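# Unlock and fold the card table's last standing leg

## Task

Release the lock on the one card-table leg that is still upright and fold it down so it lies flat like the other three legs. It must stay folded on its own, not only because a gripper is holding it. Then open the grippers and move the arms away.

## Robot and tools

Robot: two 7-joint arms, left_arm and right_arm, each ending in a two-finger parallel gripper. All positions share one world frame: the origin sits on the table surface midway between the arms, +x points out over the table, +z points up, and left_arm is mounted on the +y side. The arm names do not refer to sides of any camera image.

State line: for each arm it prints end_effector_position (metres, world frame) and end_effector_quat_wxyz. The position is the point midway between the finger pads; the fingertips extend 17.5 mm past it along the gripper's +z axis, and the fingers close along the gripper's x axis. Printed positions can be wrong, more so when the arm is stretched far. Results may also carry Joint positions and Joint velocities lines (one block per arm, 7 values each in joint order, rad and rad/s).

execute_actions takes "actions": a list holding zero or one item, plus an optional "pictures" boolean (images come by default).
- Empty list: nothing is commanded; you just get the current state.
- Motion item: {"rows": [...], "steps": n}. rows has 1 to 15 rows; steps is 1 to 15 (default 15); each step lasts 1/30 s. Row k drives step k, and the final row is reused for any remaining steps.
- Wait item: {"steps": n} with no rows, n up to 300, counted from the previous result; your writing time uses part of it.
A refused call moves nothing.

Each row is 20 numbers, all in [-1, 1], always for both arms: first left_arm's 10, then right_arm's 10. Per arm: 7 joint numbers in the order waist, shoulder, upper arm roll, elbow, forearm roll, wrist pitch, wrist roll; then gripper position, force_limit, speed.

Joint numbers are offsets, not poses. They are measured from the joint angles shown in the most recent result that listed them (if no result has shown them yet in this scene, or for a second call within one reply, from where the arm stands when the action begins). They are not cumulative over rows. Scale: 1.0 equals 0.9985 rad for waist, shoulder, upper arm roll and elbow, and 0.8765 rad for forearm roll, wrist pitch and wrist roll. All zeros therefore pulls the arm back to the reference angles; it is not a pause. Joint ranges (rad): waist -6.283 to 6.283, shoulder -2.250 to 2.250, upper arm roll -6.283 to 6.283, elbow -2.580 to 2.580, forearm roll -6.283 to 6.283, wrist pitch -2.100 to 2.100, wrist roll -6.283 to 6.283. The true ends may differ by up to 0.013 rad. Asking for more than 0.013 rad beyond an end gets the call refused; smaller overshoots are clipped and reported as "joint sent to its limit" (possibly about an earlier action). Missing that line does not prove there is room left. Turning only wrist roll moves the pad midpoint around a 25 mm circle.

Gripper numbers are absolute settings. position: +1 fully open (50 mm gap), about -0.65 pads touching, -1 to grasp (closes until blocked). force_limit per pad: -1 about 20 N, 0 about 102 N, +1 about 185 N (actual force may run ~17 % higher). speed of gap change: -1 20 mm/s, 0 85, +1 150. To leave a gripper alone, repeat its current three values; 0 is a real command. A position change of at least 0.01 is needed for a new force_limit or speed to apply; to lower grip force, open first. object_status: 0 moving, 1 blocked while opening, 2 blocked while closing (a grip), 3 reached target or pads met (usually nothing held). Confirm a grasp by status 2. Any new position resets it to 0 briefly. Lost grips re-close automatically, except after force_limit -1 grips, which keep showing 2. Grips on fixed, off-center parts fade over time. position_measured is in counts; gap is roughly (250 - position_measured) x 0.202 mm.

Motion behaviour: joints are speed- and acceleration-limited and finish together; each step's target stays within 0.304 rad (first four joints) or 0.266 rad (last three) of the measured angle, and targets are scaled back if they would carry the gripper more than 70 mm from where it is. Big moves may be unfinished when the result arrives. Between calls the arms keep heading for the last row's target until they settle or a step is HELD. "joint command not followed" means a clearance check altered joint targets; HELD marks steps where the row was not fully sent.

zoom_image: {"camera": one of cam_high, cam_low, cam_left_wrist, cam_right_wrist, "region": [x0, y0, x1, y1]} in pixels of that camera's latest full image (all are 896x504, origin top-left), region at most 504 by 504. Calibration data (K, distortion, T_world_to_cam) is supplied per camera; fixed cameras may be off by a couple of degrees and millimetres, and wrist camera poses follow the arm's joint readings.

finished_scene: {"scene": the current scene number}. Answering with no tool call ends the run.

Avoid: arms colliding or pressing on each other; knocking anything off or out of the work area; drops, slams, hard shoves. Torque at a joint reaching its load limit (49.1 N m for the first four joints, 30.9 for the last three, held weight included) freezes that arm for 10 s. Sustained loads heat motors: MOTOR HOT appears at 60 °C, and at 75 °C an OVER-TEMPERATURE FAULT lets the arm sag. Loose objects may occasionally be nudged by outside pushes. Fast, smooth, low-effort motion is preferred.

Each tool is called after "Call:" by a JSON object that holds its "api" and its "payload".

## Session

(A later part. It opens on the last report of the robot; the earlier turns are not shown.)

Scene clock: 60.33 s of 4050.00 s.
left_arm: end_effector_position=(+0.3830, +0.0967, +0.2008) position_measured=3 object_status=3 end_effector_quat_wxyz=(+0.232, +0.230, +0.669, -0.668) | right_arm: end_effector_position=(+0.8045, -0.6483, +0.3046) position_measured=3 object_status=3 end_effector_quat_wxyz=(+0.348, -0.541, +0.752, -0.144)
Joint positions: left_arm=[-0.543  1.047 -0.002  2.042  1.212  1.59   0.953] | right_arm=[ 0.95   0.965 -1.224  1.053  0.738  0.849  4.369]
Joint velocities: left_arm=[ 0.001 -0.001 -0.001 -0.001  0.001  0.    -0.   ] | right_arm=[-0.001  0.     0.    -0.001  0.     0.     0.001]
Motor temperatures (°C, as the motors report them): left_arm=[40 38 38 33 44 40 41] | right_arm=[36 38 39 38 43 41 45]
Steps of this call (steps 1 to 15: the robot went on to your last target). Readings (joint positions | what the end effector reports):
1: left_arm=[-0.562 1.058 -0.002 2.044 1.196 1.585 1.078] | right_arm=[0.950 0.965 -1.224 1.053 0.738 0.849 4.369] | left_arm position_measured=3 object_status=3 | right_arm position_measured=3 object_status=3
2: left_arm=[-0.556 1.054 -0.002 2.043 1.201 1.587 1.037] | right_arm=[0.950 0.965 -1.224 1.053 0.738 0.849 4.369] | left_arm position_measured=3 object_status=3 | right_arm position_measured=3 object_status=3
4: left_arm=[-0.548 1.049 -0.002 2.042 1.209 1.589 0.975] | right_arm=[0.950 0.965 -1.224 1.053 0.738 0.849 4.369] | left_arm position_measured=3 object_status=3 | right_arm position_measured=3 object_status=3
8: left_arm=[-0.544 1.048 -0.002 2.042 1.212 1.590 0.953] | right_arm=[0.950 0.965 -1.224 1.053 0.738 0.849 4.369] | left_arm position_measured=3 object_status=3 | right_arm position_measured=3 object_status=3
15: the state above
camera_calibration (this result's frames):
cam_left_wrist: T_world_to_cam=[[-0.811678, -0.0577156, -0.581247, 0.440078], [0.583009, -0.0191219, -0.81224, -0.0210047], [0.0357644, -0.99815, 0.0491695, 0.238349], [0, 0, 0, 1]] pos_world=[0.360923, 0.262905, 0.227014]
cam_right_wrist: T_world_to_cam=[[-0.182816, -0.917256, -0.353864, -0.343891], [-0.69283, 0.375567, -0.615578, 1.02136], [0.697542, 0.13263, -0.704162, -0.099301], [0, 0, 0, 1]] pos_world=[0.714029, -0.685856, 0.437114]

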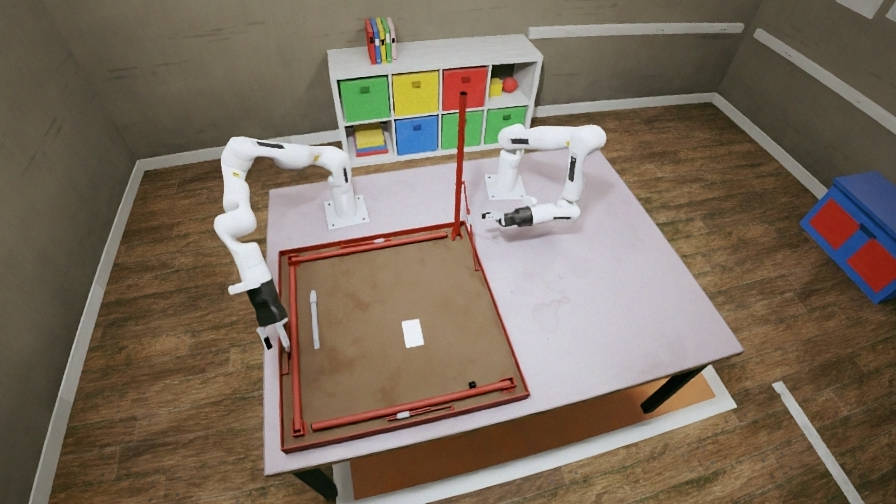

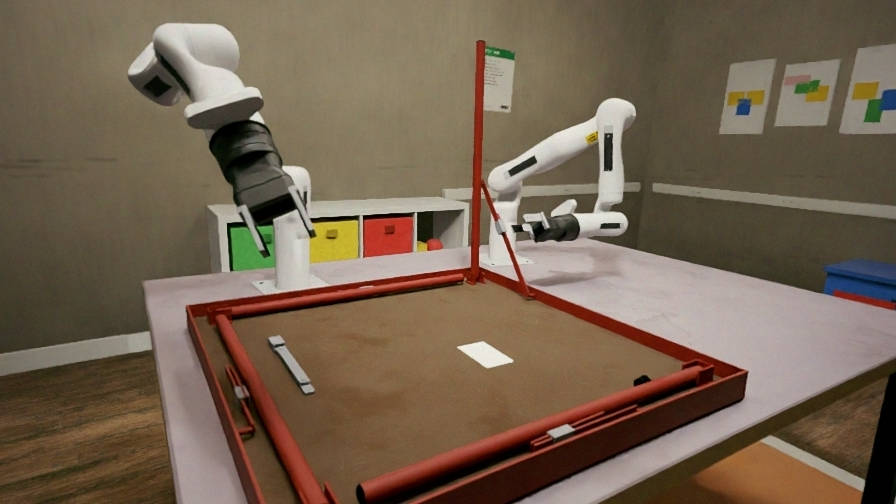

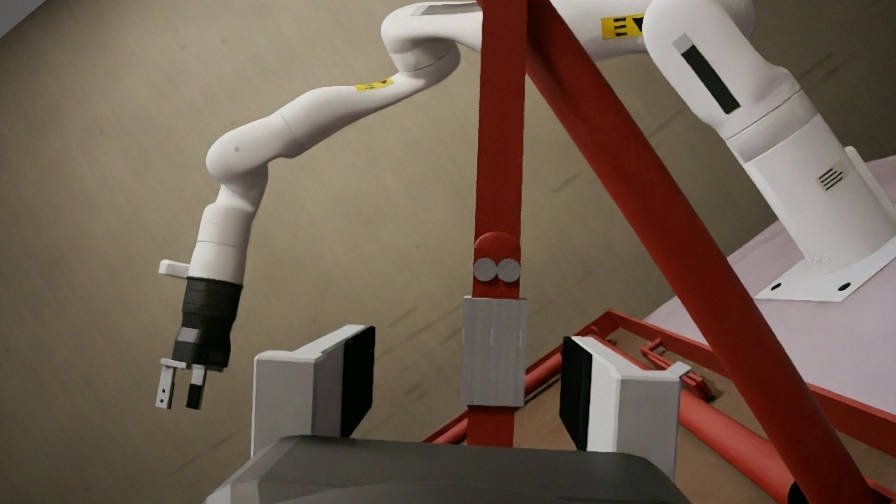

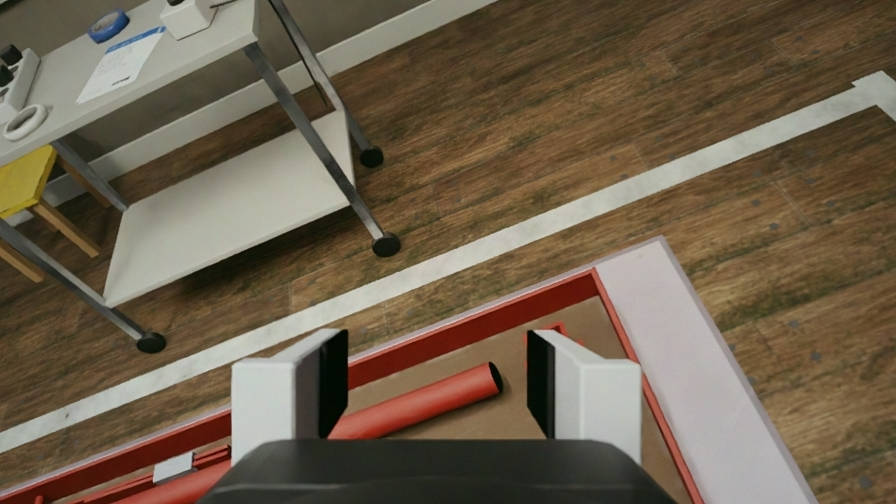

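Call:
{"api": "execute_actions", "payload": {"actions": [{"rows":[[0.197,0.007,0,0.061,0.225,-0.024,-0.1,1,-0.5,0, 0,0,0,0,0,0,0,1,0,0]]}], "pictures": false}}

Call:
{"api": "execute_actions", "payload": {"actions": [{"steps":10}]}}

Scene clock: 63.77 s of 4050.00 s.
left_arm: end_effector_position=(+0.3794, +0.0213, +0.1974) position_measured=3 object_status=3 end_effector_quat_wxyz=(+0.242, +0.237, +0.667, -0.664) | right_arm: end_effector_position=(+0.8045, -0.6483, +0.3046) position_measured=3 object_status=3 end_effector_quat_wxyz=(+0.348, -0.541, +0.752, -0.144)
Joint positions: left_arm=[-0.35   1.054 -0.002  2.103  1.409  1.569  0.865] | right_arm=[ 0.95   0.965 -1.224  1.053  0.738  0.849  4.369]
Joint velocities: left_arm=[ 0.033  0.002 -0.006  0.003 -0.002  0.    -0.   ] | right_arm=[ 0. -0.  0.  0. -0. -0. -0.]
Motor temperatures (°C, as the motors report them): left_arm=[40 38 38 33 44 41 41] | right_arm=[36 38 39 38 43 41 45]
Steps of this call (steps 1 to 15: the robot went on to your last target; steps 16 to 88: nothing new was sent; steps 89 to 103: all 15 steps of this action). Readings (joint positions | what the end effector reports):
89: left_arm=[-0.541 1.047 -0.003 2.042 1.213 1.590 0.953] | right_arm=[0.950 0.965 -1.224 1.053 0.738 0.849 4.369] | left_arm position_measured=3 object_status=3 | right_arm position_measured=3 object_status=3
90: left_arm=[-0.535 1.047 -0.003 2.044 1.218 1.590 0.951] | right_arm=[0.950 0.965 -1.224 1.053 0.738 0.849 4.369] | left_arm position_measured=3 object_status=3 | right_arm position_measured=3 object_status=3
92: left_arm=[-0.505 1.048 -0.004 2.052 1.244 1.587 0.939] | right_arm=[0.950 0.965 -1.224 1.053 0.738 0.849 4.369] | left_arm position_measured=3 object_status=3 | right_arm position_measured=3 object_status=3
96: left_arm=[-0.399 1.052 -0.002 2.085 1.353 1.575 0.891] | right_arm=[0.950 0.965 -1.224 1.053 0.738 0.849 4.369] | left_arm position_measured=3 object_status=3 | right_arm position_measured=3 object_status=3
103: the state above

Scene clock: 64.10 s of 4050.00 s.
left_arm: end_effector_position=(+0.3782, +0.0200, +0.1974) position_measured=3 object_status=3 end_effector_quat_wxyz=(+0.240, +0.238, +0.666, -0.665) | right_arm: end_effector_position=(+0.8045, -0.6483, +0.3046) position_measured=3 object_status=3 end_effector_quat_wxyz=(+0.348, -0.541, +0.752, -0.144)
Joint positions: left_arm=[-0.347  1.054 -0.002  2.103  1.409  1.569  0.865] | right_arm=[ 0.95   0.965 -1.224  1.053  0.738  0.849  4.369]
Joint velocities: left_arm=[ 0.002 -0.001  0.001 -0.    -0.001 -0.001 -0.   ] | right_arm=[ 0.001  0.    -0.    -0.001 -0.     0.    -0.001]
Motor temperatures (°C, as the motors report them): left_arm=[40 38 38 33 44 41 41] | right_arm=[36 38 39 38 43 41 45]
Steps of this call (steps 1 to 10: the robot went on to your last target). Readings (joint positions | what the end effector reports):
1: left_arm=[-0.349 1.054 -0.002 2.103 1.409 1.569 0.865] | right_arm=[0.950 0.965 -1.224 1.053 0.738 0.849 4.369] | left_arm position_measured=3 object_status=3 | right_arm position_measured=3 object_status=3
2: left_arm=[-0.348 1.054 -0.002 2.103 1.409 1.569 0.865] | right_arm=[0.950 0.965 -1.224 1.053 0.738 0.849 4.369] | left_arm position_measured=3 object_status=3 | right_arm position_measured=3 object_status=3
4: left_arm=[-0.347 1.054 -0.002 2.103 1.409 1.569 0.865] | right_arm=[0.950 0.965 -1.224 1.053 0.738 0.849 4.369] | left_arm position_measured=3 object_status=3 | right_arm position_measured=3 object_status=3
8: left_arm=[-0.347 1.054 -0.002 2.103 1.409 1.569 0.865] | right_arm=[0.950 0.965 -1.224 1.053 0.738 0.849 4.369] | left_arm position_measured=3 object_status=3 | right_arm position_measured=3 object_status=3
10: the state above
camera_calibration (this result's frames):
cam_left_wrist: T_world_to_cam=[[-0.797624, -0.0584828, -0.600313, 0.428253], [0.602095, -0.0182445, -0.798216, -0.0324472], [0.0357295, -0.998122, 0.0497645, 0.162033], [0, 0, 0, 1]] pos_world=[0.355332, 0.186182, 0.223122]
cam_right_wrist: T_world_to_cam=[[-0.182818, -0.917255, -0.353865, -0.343889], [-0.692828, 0.37557, -0.615578, 1.02136], [0.697544, 0.132629, -0.704161, -0.0993039], [0, 0, 0, 1]] pos_world=[0.71403, -0.685857, 0.437114]

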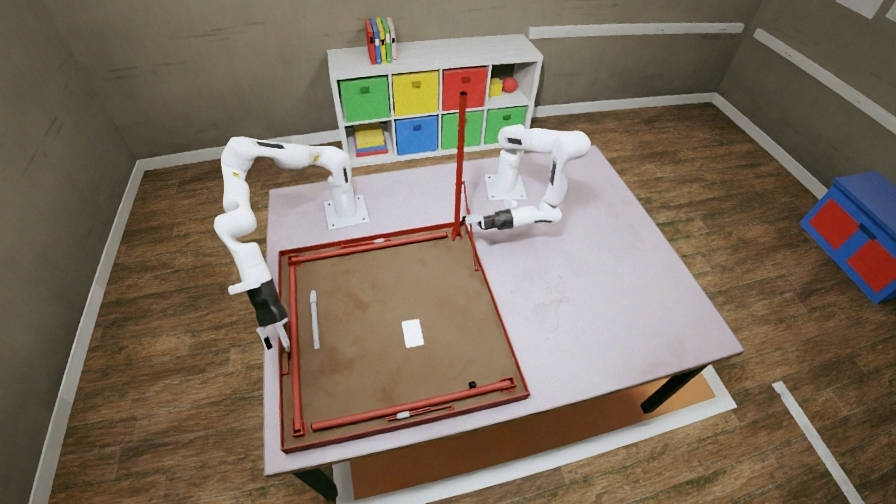

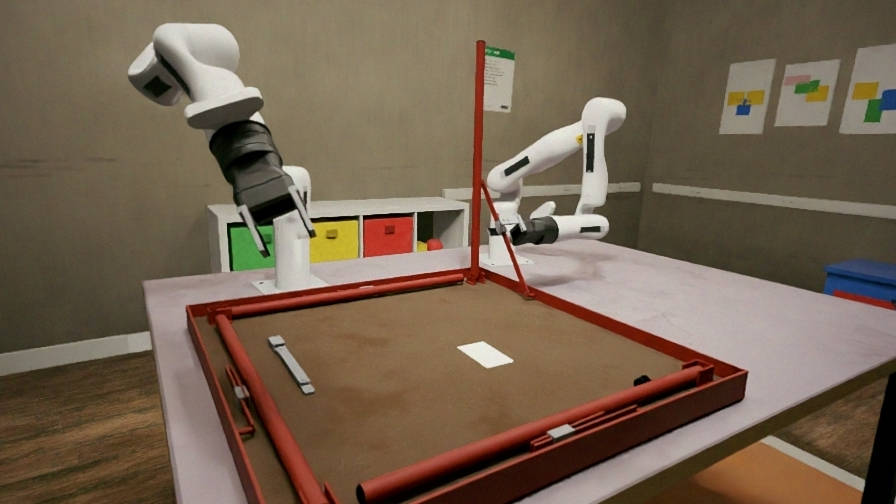

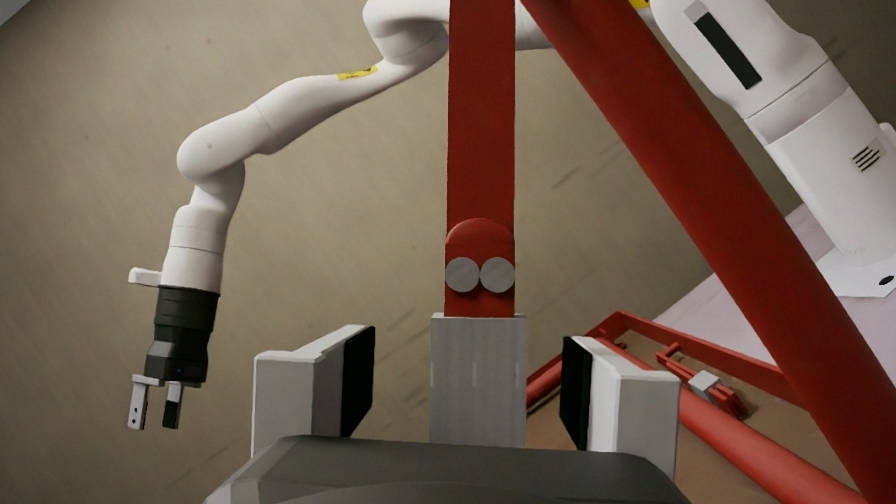

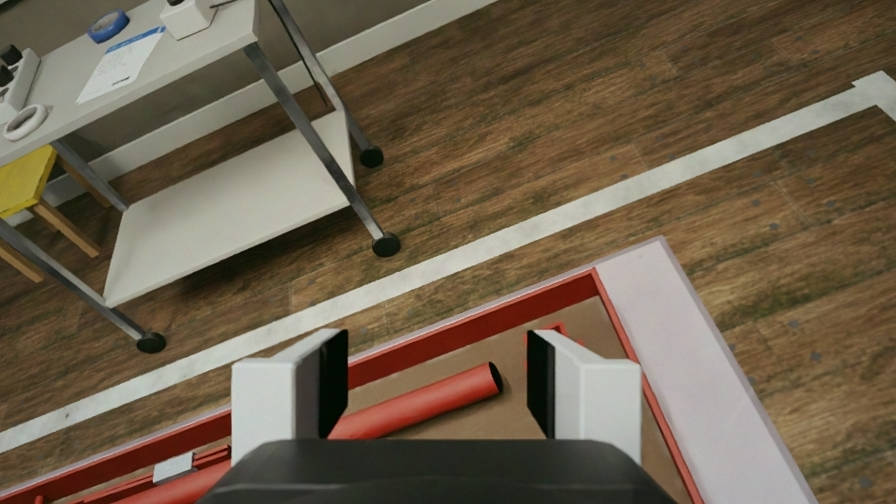

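Call:
{"api": "execute_actions", "payload": {"actions": [{"rows":[[0,0.004,0,0.005,0,0,-0.01,-1,-0.6,0, 0,0,0,0,0,0,0,1,0,0]]}], "pictures": false}}

Call:
{"api": "execute_actions", "payload": {"actions": [{"steps":6}], "pictures": false}}

Scene clock: 66.10 s of 4050.00 s.
left_arm: end_effector_position=(+0.3757, +0.0197, +0.1961) position_measured=144 object_status=0 end_effector_quat_wxyz=(+0.239, +0.237, +0.666, -0.665) | right_arm: end_effector_position=(+0.8045, -0.6483, +0.3046) position_measured=3 object_status=3 end_effector_quat_wxyz=(+0.348, -0.541, +0.752, -0.144)
Joint positions: left_arm=[-0.346  1.059 -0.003  2.109  1.409  1.569  0.858] | right_arm=[ 0.95   0.965 -1.224  1.053  0.738  0.849  4.369]
Joint velocities: left_arm=[ 0.001  0.002 -0.001  0.     0.001  0.    -0.001] | right_arm=[-0.001  0.    -0.     0.    -0.     0.    -0.   ]
Motor temperatures (°C, as the motors report them): left_arm=[40 38 38 33 44 41 41] | right_arm=[36 38 39 38 43 41 45]
Steps of this call (steps 1 to 15: the robot went on to your last target; steps 16 to 45: nothing new was sent; steps 46 to 60: all 15 steps of this action). Readings (joint positions | what the end effector reports):
46: left_arm=[-0.346 1.055 -0.002 2.104 1.410 1.569 0.864] | right_arm=[0.950 0.965 -1.224 1.053 0.738 0.849 4.369] | left_arm position_measured=13 object_status=0 | right_arm position_measured=3 object_status=3
47: left_arm=[-0.347 1.057 -0.002 2.106 1.410 1.569 0.860] | right_arm=[0.950 0.965 -1.224 1.053 0.738 0.849 4.369] | left_arm position_measured=27 object_status=0 | right_arm position_measured=3 object_status=3
49: left_arm=[-0.346 1.057 -0.002 2.108 1.409 1.569 0.857] | right_arm=[0.950 0.965 -1.224 1.053 0.738 0.849 4.369] | left_arm position_measured=55 object_status=0 | right_arm position_measured=3 object_status=3
53: left_arm=[-0.347 1.058 -0.002 2.108 1.409 1.569 0.857] | right_arm=[0.950 0.965 -1.224 1.053 0.738 0.849 4.369] | left_arm position_measured=111 object_status=0 | right_arm position_measured=3 object_status=3
60: the state above

Scene clock: 66.30 s of 4050.00 s.
left_arm: end_effector_position=(+0.3757, +0.0197, +0.1961) position_measured=144 object_status=2 end_effector_quat_wxyz=(+0.239, +0.237, +0.666, -0.665) | right_arm: end_effector_position=(+0.8045, -0.6483, +0.3046) position_measured=3 object_status=3 end_effector_quat_wxyz=(+0.348, -0.541, +0.752, -0.144)
Joint positions: left_arm=[-0.346  1.059 -0.003  2.109  1.409  1.569  0.858] | right_arm=[ 0.95   0.965 -1.224  1.053  0.738  0.849  4.369]
Joint velocities: left_arm=[ 0.    -0.    -0.001  0.001  0.001  0.001 -0.   ] | right_arm=[ 0.002  0.002  0.     0.001 -0.    -0.     0.001]
Motor temperatures (°C, as the motors report them): left_arm=[40 38 38 33 44 41 41] | right_arm=[36 38 39 38 43 41 45]
Steps of this call (steps 1 to 6: the robot went on to your last target). Readings (joint positions | what the end effector reports):
1: left_arm=[-0.346 1.059 -0.003 2.109 1.409 1.569 0.858] | right_arm=[0.950 0.965 -1.224 1.053 0.738 0.849 4.369] | left_arm position_measured=144 object_status=0 | right_arm position_measured=3 object_status=3
2: left_arm=[-0.346 1.059 -0.003 2.109 1.409 1.569 0.858] | right_arm=[0.950 0.965 -1.224 1.053 0.738 0.849 4.369] | left_arm position_measured=144 object_status=2 | right_arm position_measured=3 object_status=3
4: left_arm=[-0.346 1.059 -0.003 2.109 1.409 1.569 0.858] | right_arm=[0.950 0.965 -1.224 1.053 0.738 0.849 4.369] | left_arm position_measured=144 object_status=2 | right_arm position_measured=3 object_status=3
6: the state above

Call:
{"api": "execute_actions", "payload": {"actions": [{"rows":[[0.009,0.054,0,-0.068,0.008,0,0.016,-1,-0.6,0, 0,0,0,0,0,0,0,1,0,0]]}]}}

Scene clock: 71.27 s of 4050.00 s.
left_arm: end_effector_position=(+0.3911, +0.0196, +0.1760) position_measured=144 object_status=2 end_effector_quat_wxyz=(+0.239, +0.237, +0.667, -0.665) | right_arm: end_effector_position=(+0.8045, -0.6483, +0.3046) position_measured=3 object_status=3 end_effector_quat_wxyz=(+0.348, -0.541, +0.752, -0.144)
Joint positions: left_arm=[-0.339  1.112 -0.003  2.041  1.417  1.571  0.873] | right_arm=[ 0.95   0.965 -1.224  1.053  0.738  0.849  4.369]
Joint velocities: left_arm=[ 0.     0.002  0.001 -0.001 -0.001  0.002 -0.   ] | right_arm=[ 0.001 -0.    -0.    -0.     0.    -0.    -0.001]
Motor temperatures (°C, as the motors report them): left_arm=[40 38 38 33 44 41 41] | right_arm=[36 38 39 38 43 41 45]
Steps of this call (steps 1 to 15: the robot went on to your last target; steps 16 to 90: nothing new was sent; then 1.47 s passed at rest; steps 91 to 105: all 15 steps of this action). Readings (joint positions | what the end effector reports):
91: left_arm=[-0.346 1.060 -0.002 2.108 1.409 1.569 0.858] | right_arm=[0.950 0.965 -1.224 1.053 0.738 0.849 4.369] | left_arm position_measured=144 object_status=2 | right_arm position_measured=3 object_status=3
92: left_arm=[-0.346 1.065 -0.002 2.102 1.409 1.570 0.859] | right_arm=[0.950 0.965 -1.224 1.053 0.738 0.849 4.369] | left_arm position_measured=144 object_status=2 | right_arm position_measured=3 object_status=3
94: left_arm=[-0.343 1.089 -0.002 2.075 1.413 1.572 0.865] | right_arm=[0.950 0.965 -1.224 1.053 0.738 0.849 4.369] | left_arm position_measured=144 object_status=2 | right_arm position_measured=3 object_status=3
98: left_arm=[-0.339 1.109 -0.003 2.043 1.416 1.569 0.873] | right_arm=[0.950 0.965 -1.224 1.053 0.738 0.849 4.369] | left_arm position_measured=144 object_status=2 | right_arm position_measured=3 object_status=3
105: the state above
camera_calibration (this result's frames):
cam_left_wrist: T_world_to_cam=[[-0.799942, -0.0587967, -0.59719, 0.426019], [0.598992, -0.0184042, -0.800543, -0.0555956], [0.0360785, -0.9981, 0.0499411, 0.162012], [0, 0, 0, 1]] pos_world=[0.368246, 0.18573, 0.201817]
cam_right_wrist: T_world_to_cam=[[-0.18282, -0.917253, -0.353869, -0.343887], [-0.692824, 0.375574, -0.61558, 1.02137], [0.697547, 0.132628, -0.704158, -0.0993097], [0, 0, 0, 1]] pos_world=[0.714031, -0.68586, 0.437113]

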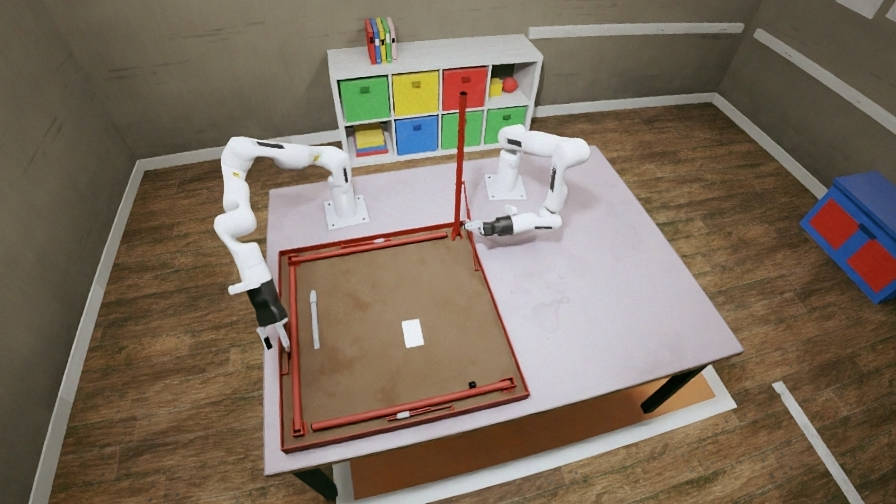

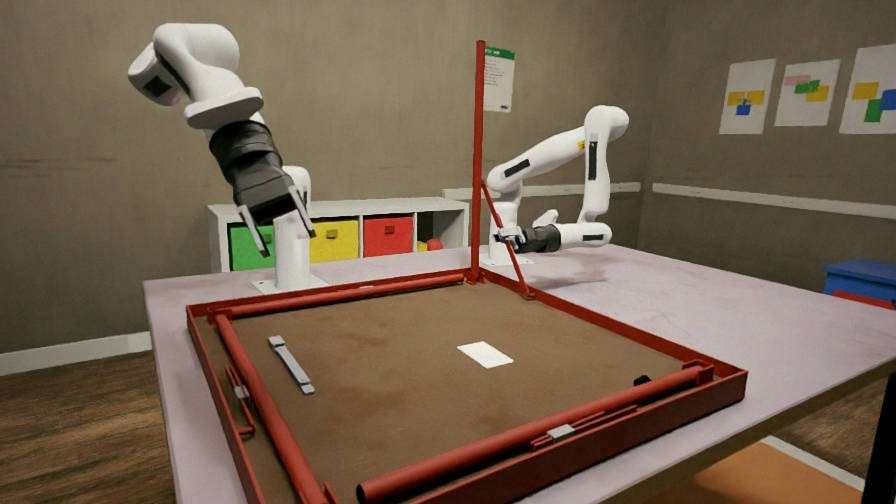

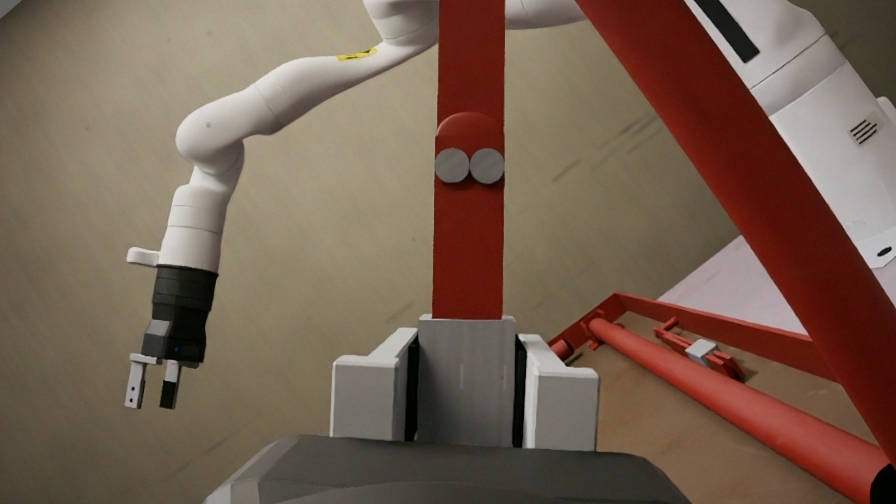

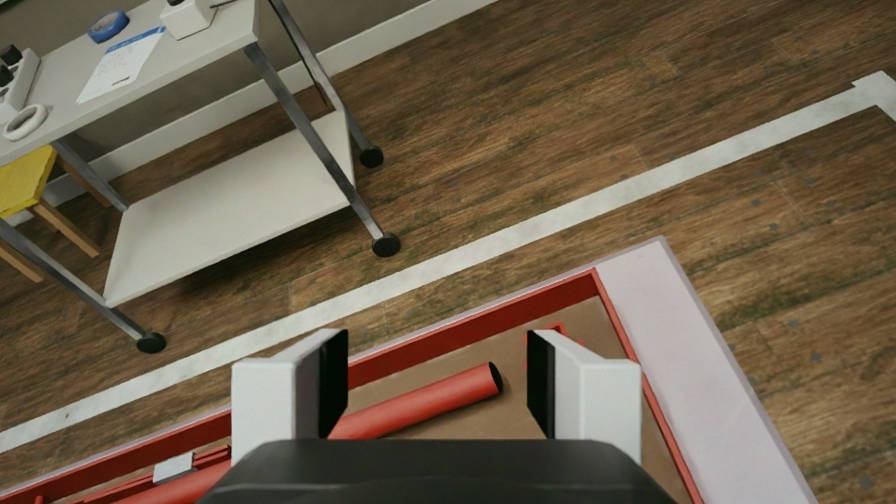

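Call:
{"api": "execute_actions", "payload": {"actions": [{"rows":[[0.008,0.052,0,-0.071,0.008,0,0.02,-1,-0.6,0, 0,0,0,0,0,0,0,1,0,0]]}]}}

Call:
{"api": "zoom_image", "payload": {"camera": "cam_low", "region": [460, 170, 560, 310]}}

Scene clock: 73.23 s of 4050.00 s.
left_arm: end_effector_position=(+0.4069, +0.0196, +0.1557) position_measured=144 object_status=2 end_effector_quat_wxyz=(+0.240, +0.236, +0.668, -0.664) | right_arm: end_effector_position=(+0.8045, -0.6483, +0.3046) position_measured=3 object_status=3 end_effector_quat_wxyz=(+0.348, -0.541, +0.752, -0.144)
Joint positions: left_arm=[-0.333  1.163 -0.003  1.97   1.425  1.572  0.892] | right_arm=[ 0.95   0.965 -1.224  1.053  0.738  0.849  4.369]
Joint velocities: left_arm=[-0.     0.003  0.    -0.002  0.001  0.002 -0.   ] | right_arm=[-0.001  0.     0.    -0.    -0.    -0.    -0.001]
Motor temperatures (°C, as the motors report them): left_arm=[40 38 38 33 44 41 41] | right_arm=[36 38 39 38 43 41 45]
Steps of this call (steps 1 to 15: the robot went on to your last target; steps 16 to 44: nothing new was sent; steps 45 to 59: all 15 steps of this action). Readings (joint positions | what the end effector reports):
45: left_arm=[-0.339 1.113 -0.003 2.040 1.417 1.571 0.873] | right_arm=[0.950 0.965 -1.224 1.053 0.738 0.849 4.369] | left_arm position_measured=144 object_status=2 | right_arm position_measured=3 object_status=3
46: left_arm=[-0.339 1.118 -0.002 2.035 1.417 1.572 0.875] | right_arm=[0.950 0.965 -1.224 1.053 0.738 0.849 4.369] | left_arm position_measured=144 object_status=2 | right_arm position_measured=3 object_status=3
48: left_arm=[-0.337 1.139 -0.002 2.007 1.420 1.573 0.882] | right_arm=[0.950 0.965 -1.224 1.053 0.738 0.849 4.369] | left_arm position_measured=144 object_status=2 | right_arm position_measured=3 object_status=3
52: left_arm=[-0.333 1.160 -0.003 1.972 1.424 1.570 0.892] | right_arm=[0.950 0.965 -1.224 1.053 0.738 0.849 4.369] | left_arm position_measured=144 object_status=2 | right_arm position_measured=3 object_status=3
59: the state above
camera_calibration (this result's frames):
cam_left_wrist: T_world_to_cam=[[-0.79963, -0.0588919, -0.597598, 0.426441], [0.599299, -0.0155508, -0.800374, -0.0815675], [0.0378425, -0.998143, 0.0477288, 0.162067], [0, 0, 0, 1]] pos_world=[0.383745, 0.185612, 0.18182]
cam_right_wrist: T_world_to_cam=[[-0.182822, -0.917252, -0.35387, -0.343886], [-0.692822, 0.375577, -0.615581, 1.02137], [0.697549, 0.132627, -0.704156, -0.0993128], [0, 0, 0, 1]] pos_world=[0.714032, -0.685861, 0.437112]

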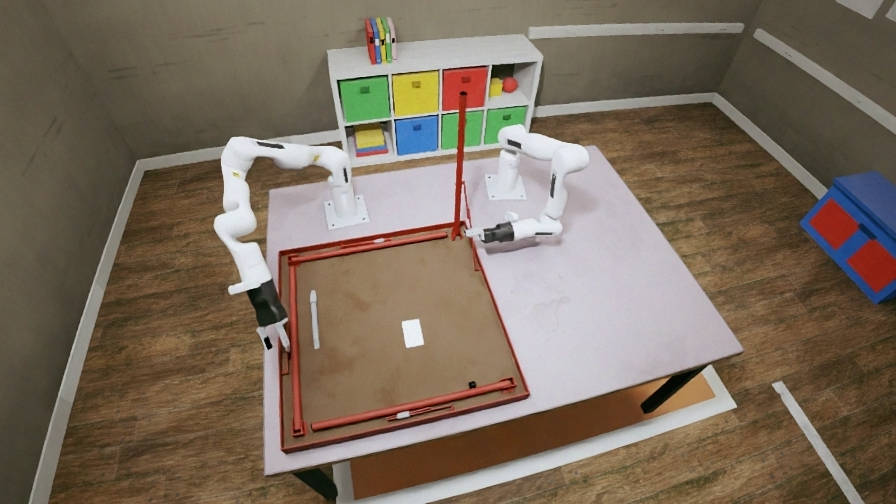

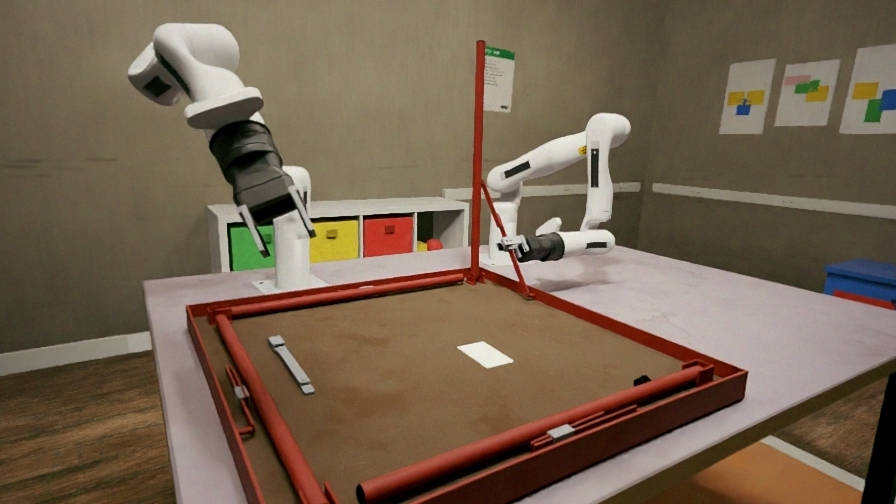

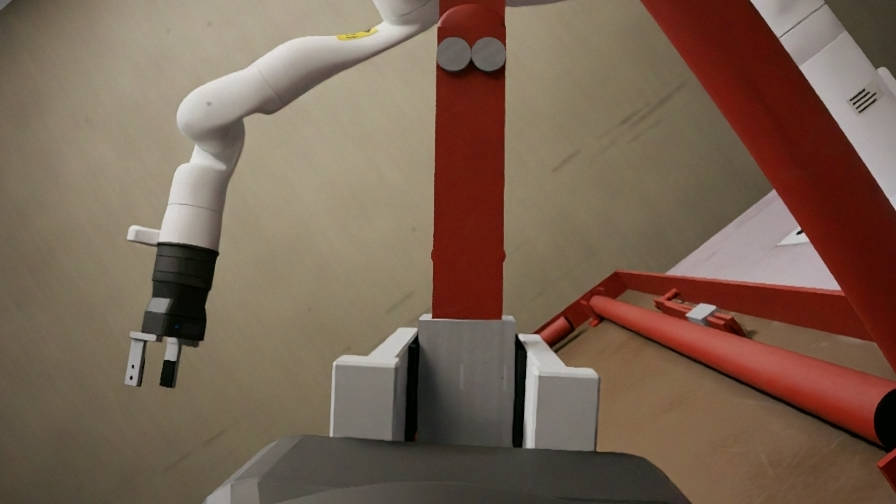

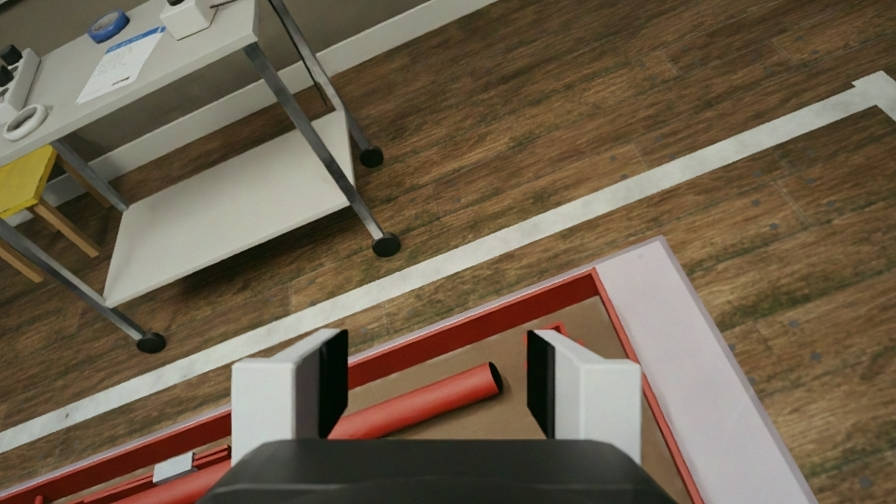

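Region (460, 170, 560, 310) of cam_low's 896x504 image, scaled by 3.600, with more detail than that image has; it fills the left 360 columns of this view, and the rest is white.

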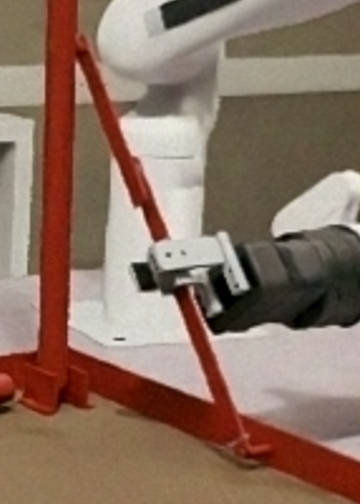

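Call:
{"api": "execute_actions", "payload": {"actions": [{"rows":[[0.004,-0.025,0,-0.036,0.005,0.01,0.27,-1,-0.6,0, 0,-0.665,0.7,0.6,0.5,0.5,-1,1,0,0]]}], "pictures": false}}

Call:
{"api": "execute_actions", "payload": {"actions": [{"steps":30}]}}

Scene clock: 89.57 s of 4050.00 s.
left_arm: end_effector_position=(+0.4249, +0.0197, +0.1685) position_measured=144 object_status=2 end_effector_quat_wxyz=(+0.180, +0.177, +0.686, -0.683) | right_arm: end_effector_position=(+0.6428, -0.7604, +0.2733) position_measured=3 object_status=3 end_effector_quat_wxyz=(+0.051, -0.539, +0.804, -0.246)
Joint positions: left_arm=[-0.328  1.138 -0.003  1.935  1.429  1.58   1.129] | right_arm=[ 0.948  0.687 -0.957  1.325  0.971  1.081  4.133]
Joint velocities: left_arm=[ 0.002 -0.003 -0.001  0.    -0.    -0.002  0.001] | right_arm=[ 0.001 -0.612  0.615  0.616  0.463  0.462 -0.538]
Motor temperatures (°C, as the motors report them): left_arm=[40 38 38 33 44 41 41] | right_arm=[36 39 39 38 43 41 45]
Steps of this call (steps 1 to 15: the robot went on to your last target; steps 16 to 90: nothing new was sent; then 12.83 s passed at rest; steps 91 to 105: all 15 steps of this action). Readings (joint positions | what the end effector reports):
91: left_arm=[-0.333 1.163 -0.003 1.970 1.425 1.572 0.893] | right_arm=[0.950 0.964 -1.223 1.054 0.739 0.849 4.368] | left_arm position_measured=144 object_status=2 | right_arm position_measured=3 object_status=3
92: left_arm=[-0.333 1.162 -0.003 1.969 1.424 1.571 0.903] | right_arm=[0.950 0.957 -1.218 1.060 0.743 0.853 4.364] | left_arm position_measured=144 object_status=2 | right_arm position_measured=3 object_status=3
94: left_arm=[-0.331 1.157 -0.004 1.962 1.423 1.572 0.953] | right_arm=[0.949 0.926 -1.193 1.087 0.766 0.876 4.341] | left_arm position_measured=144 object_status=2 | right_arm position_measured=3 object_status=3
98: left_arm=[-0.329 1.142 -0.003 1.939 1.428 1.579 1.099] | right_arm=[0.948 0.833 -1.104 1.177 0.845 0.955 4.262] | left_arm position_measured=144 object_status=2 | right_arm position_measured=3 object_status=3
105: the state above

Scene clock: 90.57 s of 4050.00 s.
left_arm: end_effector_position=(+0.4249, +0.0197, +0.1685) position_measured=144 object_status=2 end_effector_quat_wxyz=(+0.180, +0.177, +0.686, -0.683) | right_arm: end_effector_position=(+0.3377, -0.9231, +0.4088) position_measured=3 object_status=3 end_effector_quat_wxyz=(-0.177, -0.160, +0.871, -0.429)
Joint positions: left_arm=[-0.328  1.138 -0.003  1.935  1.429  1.58   1.129] | right_arm=[ 0.95   0.302 -0.525  1.652  1.177  1.287  3.492]
Joint velocities: left_arm=[ 0.001  0.     0.    -0.001  0.    -0.001  0.   ] | right_arm=[-0.004 -0.008 -0.002  0.     0.    -0.     0.002]
Motor temperatures (°C, as the motors report them): left_arm=[40 38 38 33 44 41 41] | right_arm=[36 39 39 38 43 41 45]
Steps of this call (steps 1 to 30: the robot went on to your last target). Readings (joint positions | what the end effector reports):
1: left_arm=[-0.328 1.138 -0.003 1.935 1.429 1.580 1.129] | right_arm=[0.948 0.667 -0.936 1.345 0.986 1.096 4.115] | left_arm position_measured=144 object_status=2 | right_arm position_measured=3 object_status=3
2: left_arm=[-0.328 1.138 -0.003 1.935 1.429 1.580 1.129] | right_arm=[0.948 0.646 -0.916 1.366 1.000 1.110 4.097] | left_arm position_measured=144 object_status=2 | right_arm position_measured=3 object_status=3
4: left_arm=[-0.328 1.138 -0.003 1.935 1.429 1.580 1.129] | right_arm=[0.948 0.605 -0.874 1.406 1.025 1.135 4.060] | left_arm position_measured=144 object_status=2 | right_arm position_measured=3 object_status=3
8: left_arm=[-0.328 1.138 -0.003 1.935 1.429 1.580 1.129] | right_arm=[0.948 0.527 -0.790 1.471 1.065 1.176 3.987] | left_arm position_measured=144 object_status=2 | right_arm position_measured=3 object_status=3
30: the state above
camera_calibration (this result's frames):
cam_left_wrist: T_world_to_cam=[[-0.89224, -0.058831, -0.447714, 0.462599], [0.449321, -0.0170062, -0.893208, -0.00270112], [0.0449344, -0.998123, 0.0416076, 0.158903], [0, 0, 0, 1]] pos_world=[0.406823, 0.185774, 0.198088]
cam_right_wrist: T_world_to_cam=[[-0.881762, -0.114397, 0.457613, 0.00103689], [-0.438552, 0.556055, -0.706027, 0.983013], [-0.173691, -0.823235, -0.540477, -0.318926], [0, 0, 0, 1]] pos_world=[0.376622, -0.809042, 0.521187]

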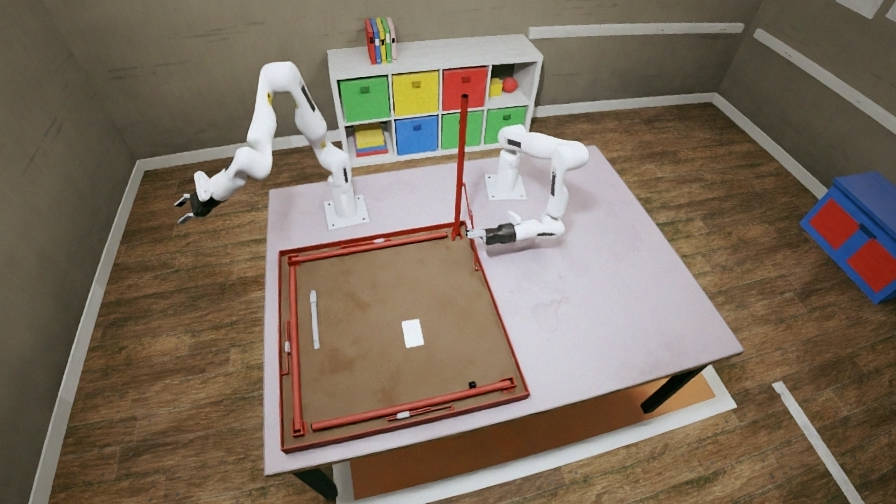

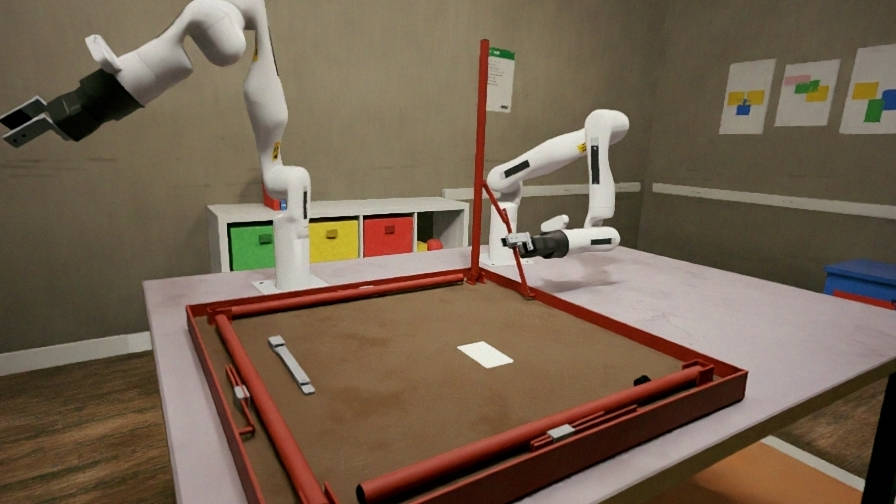

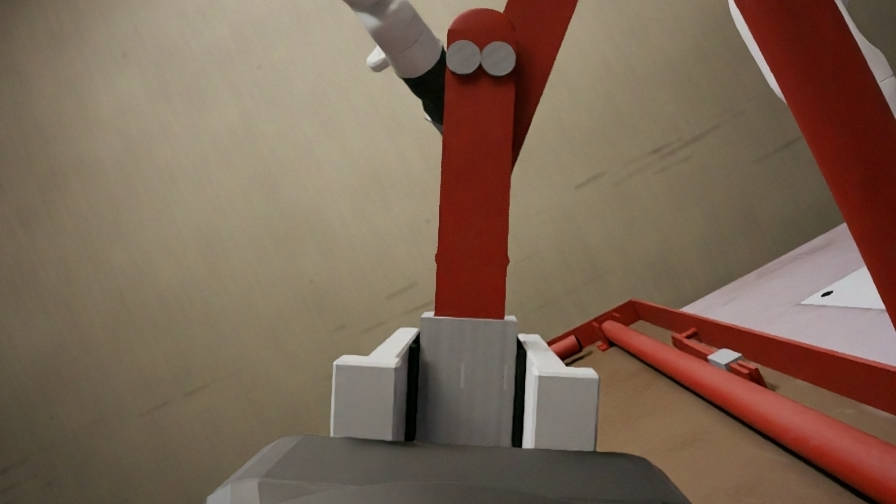

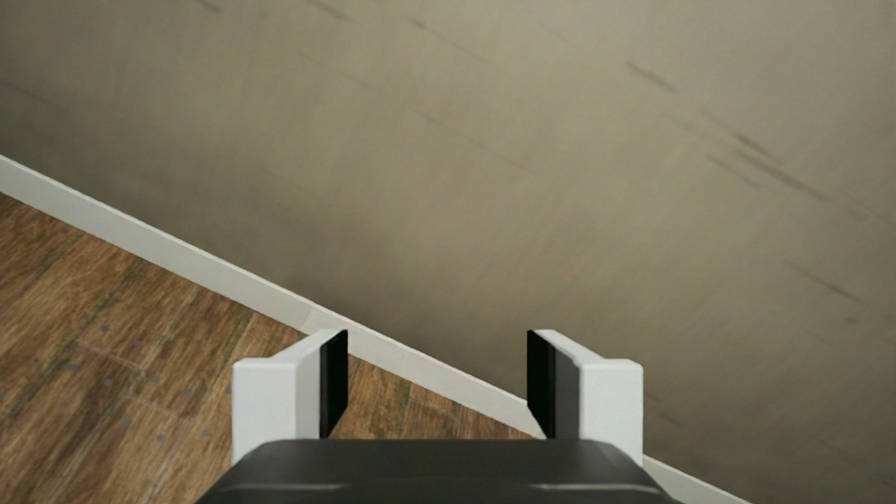

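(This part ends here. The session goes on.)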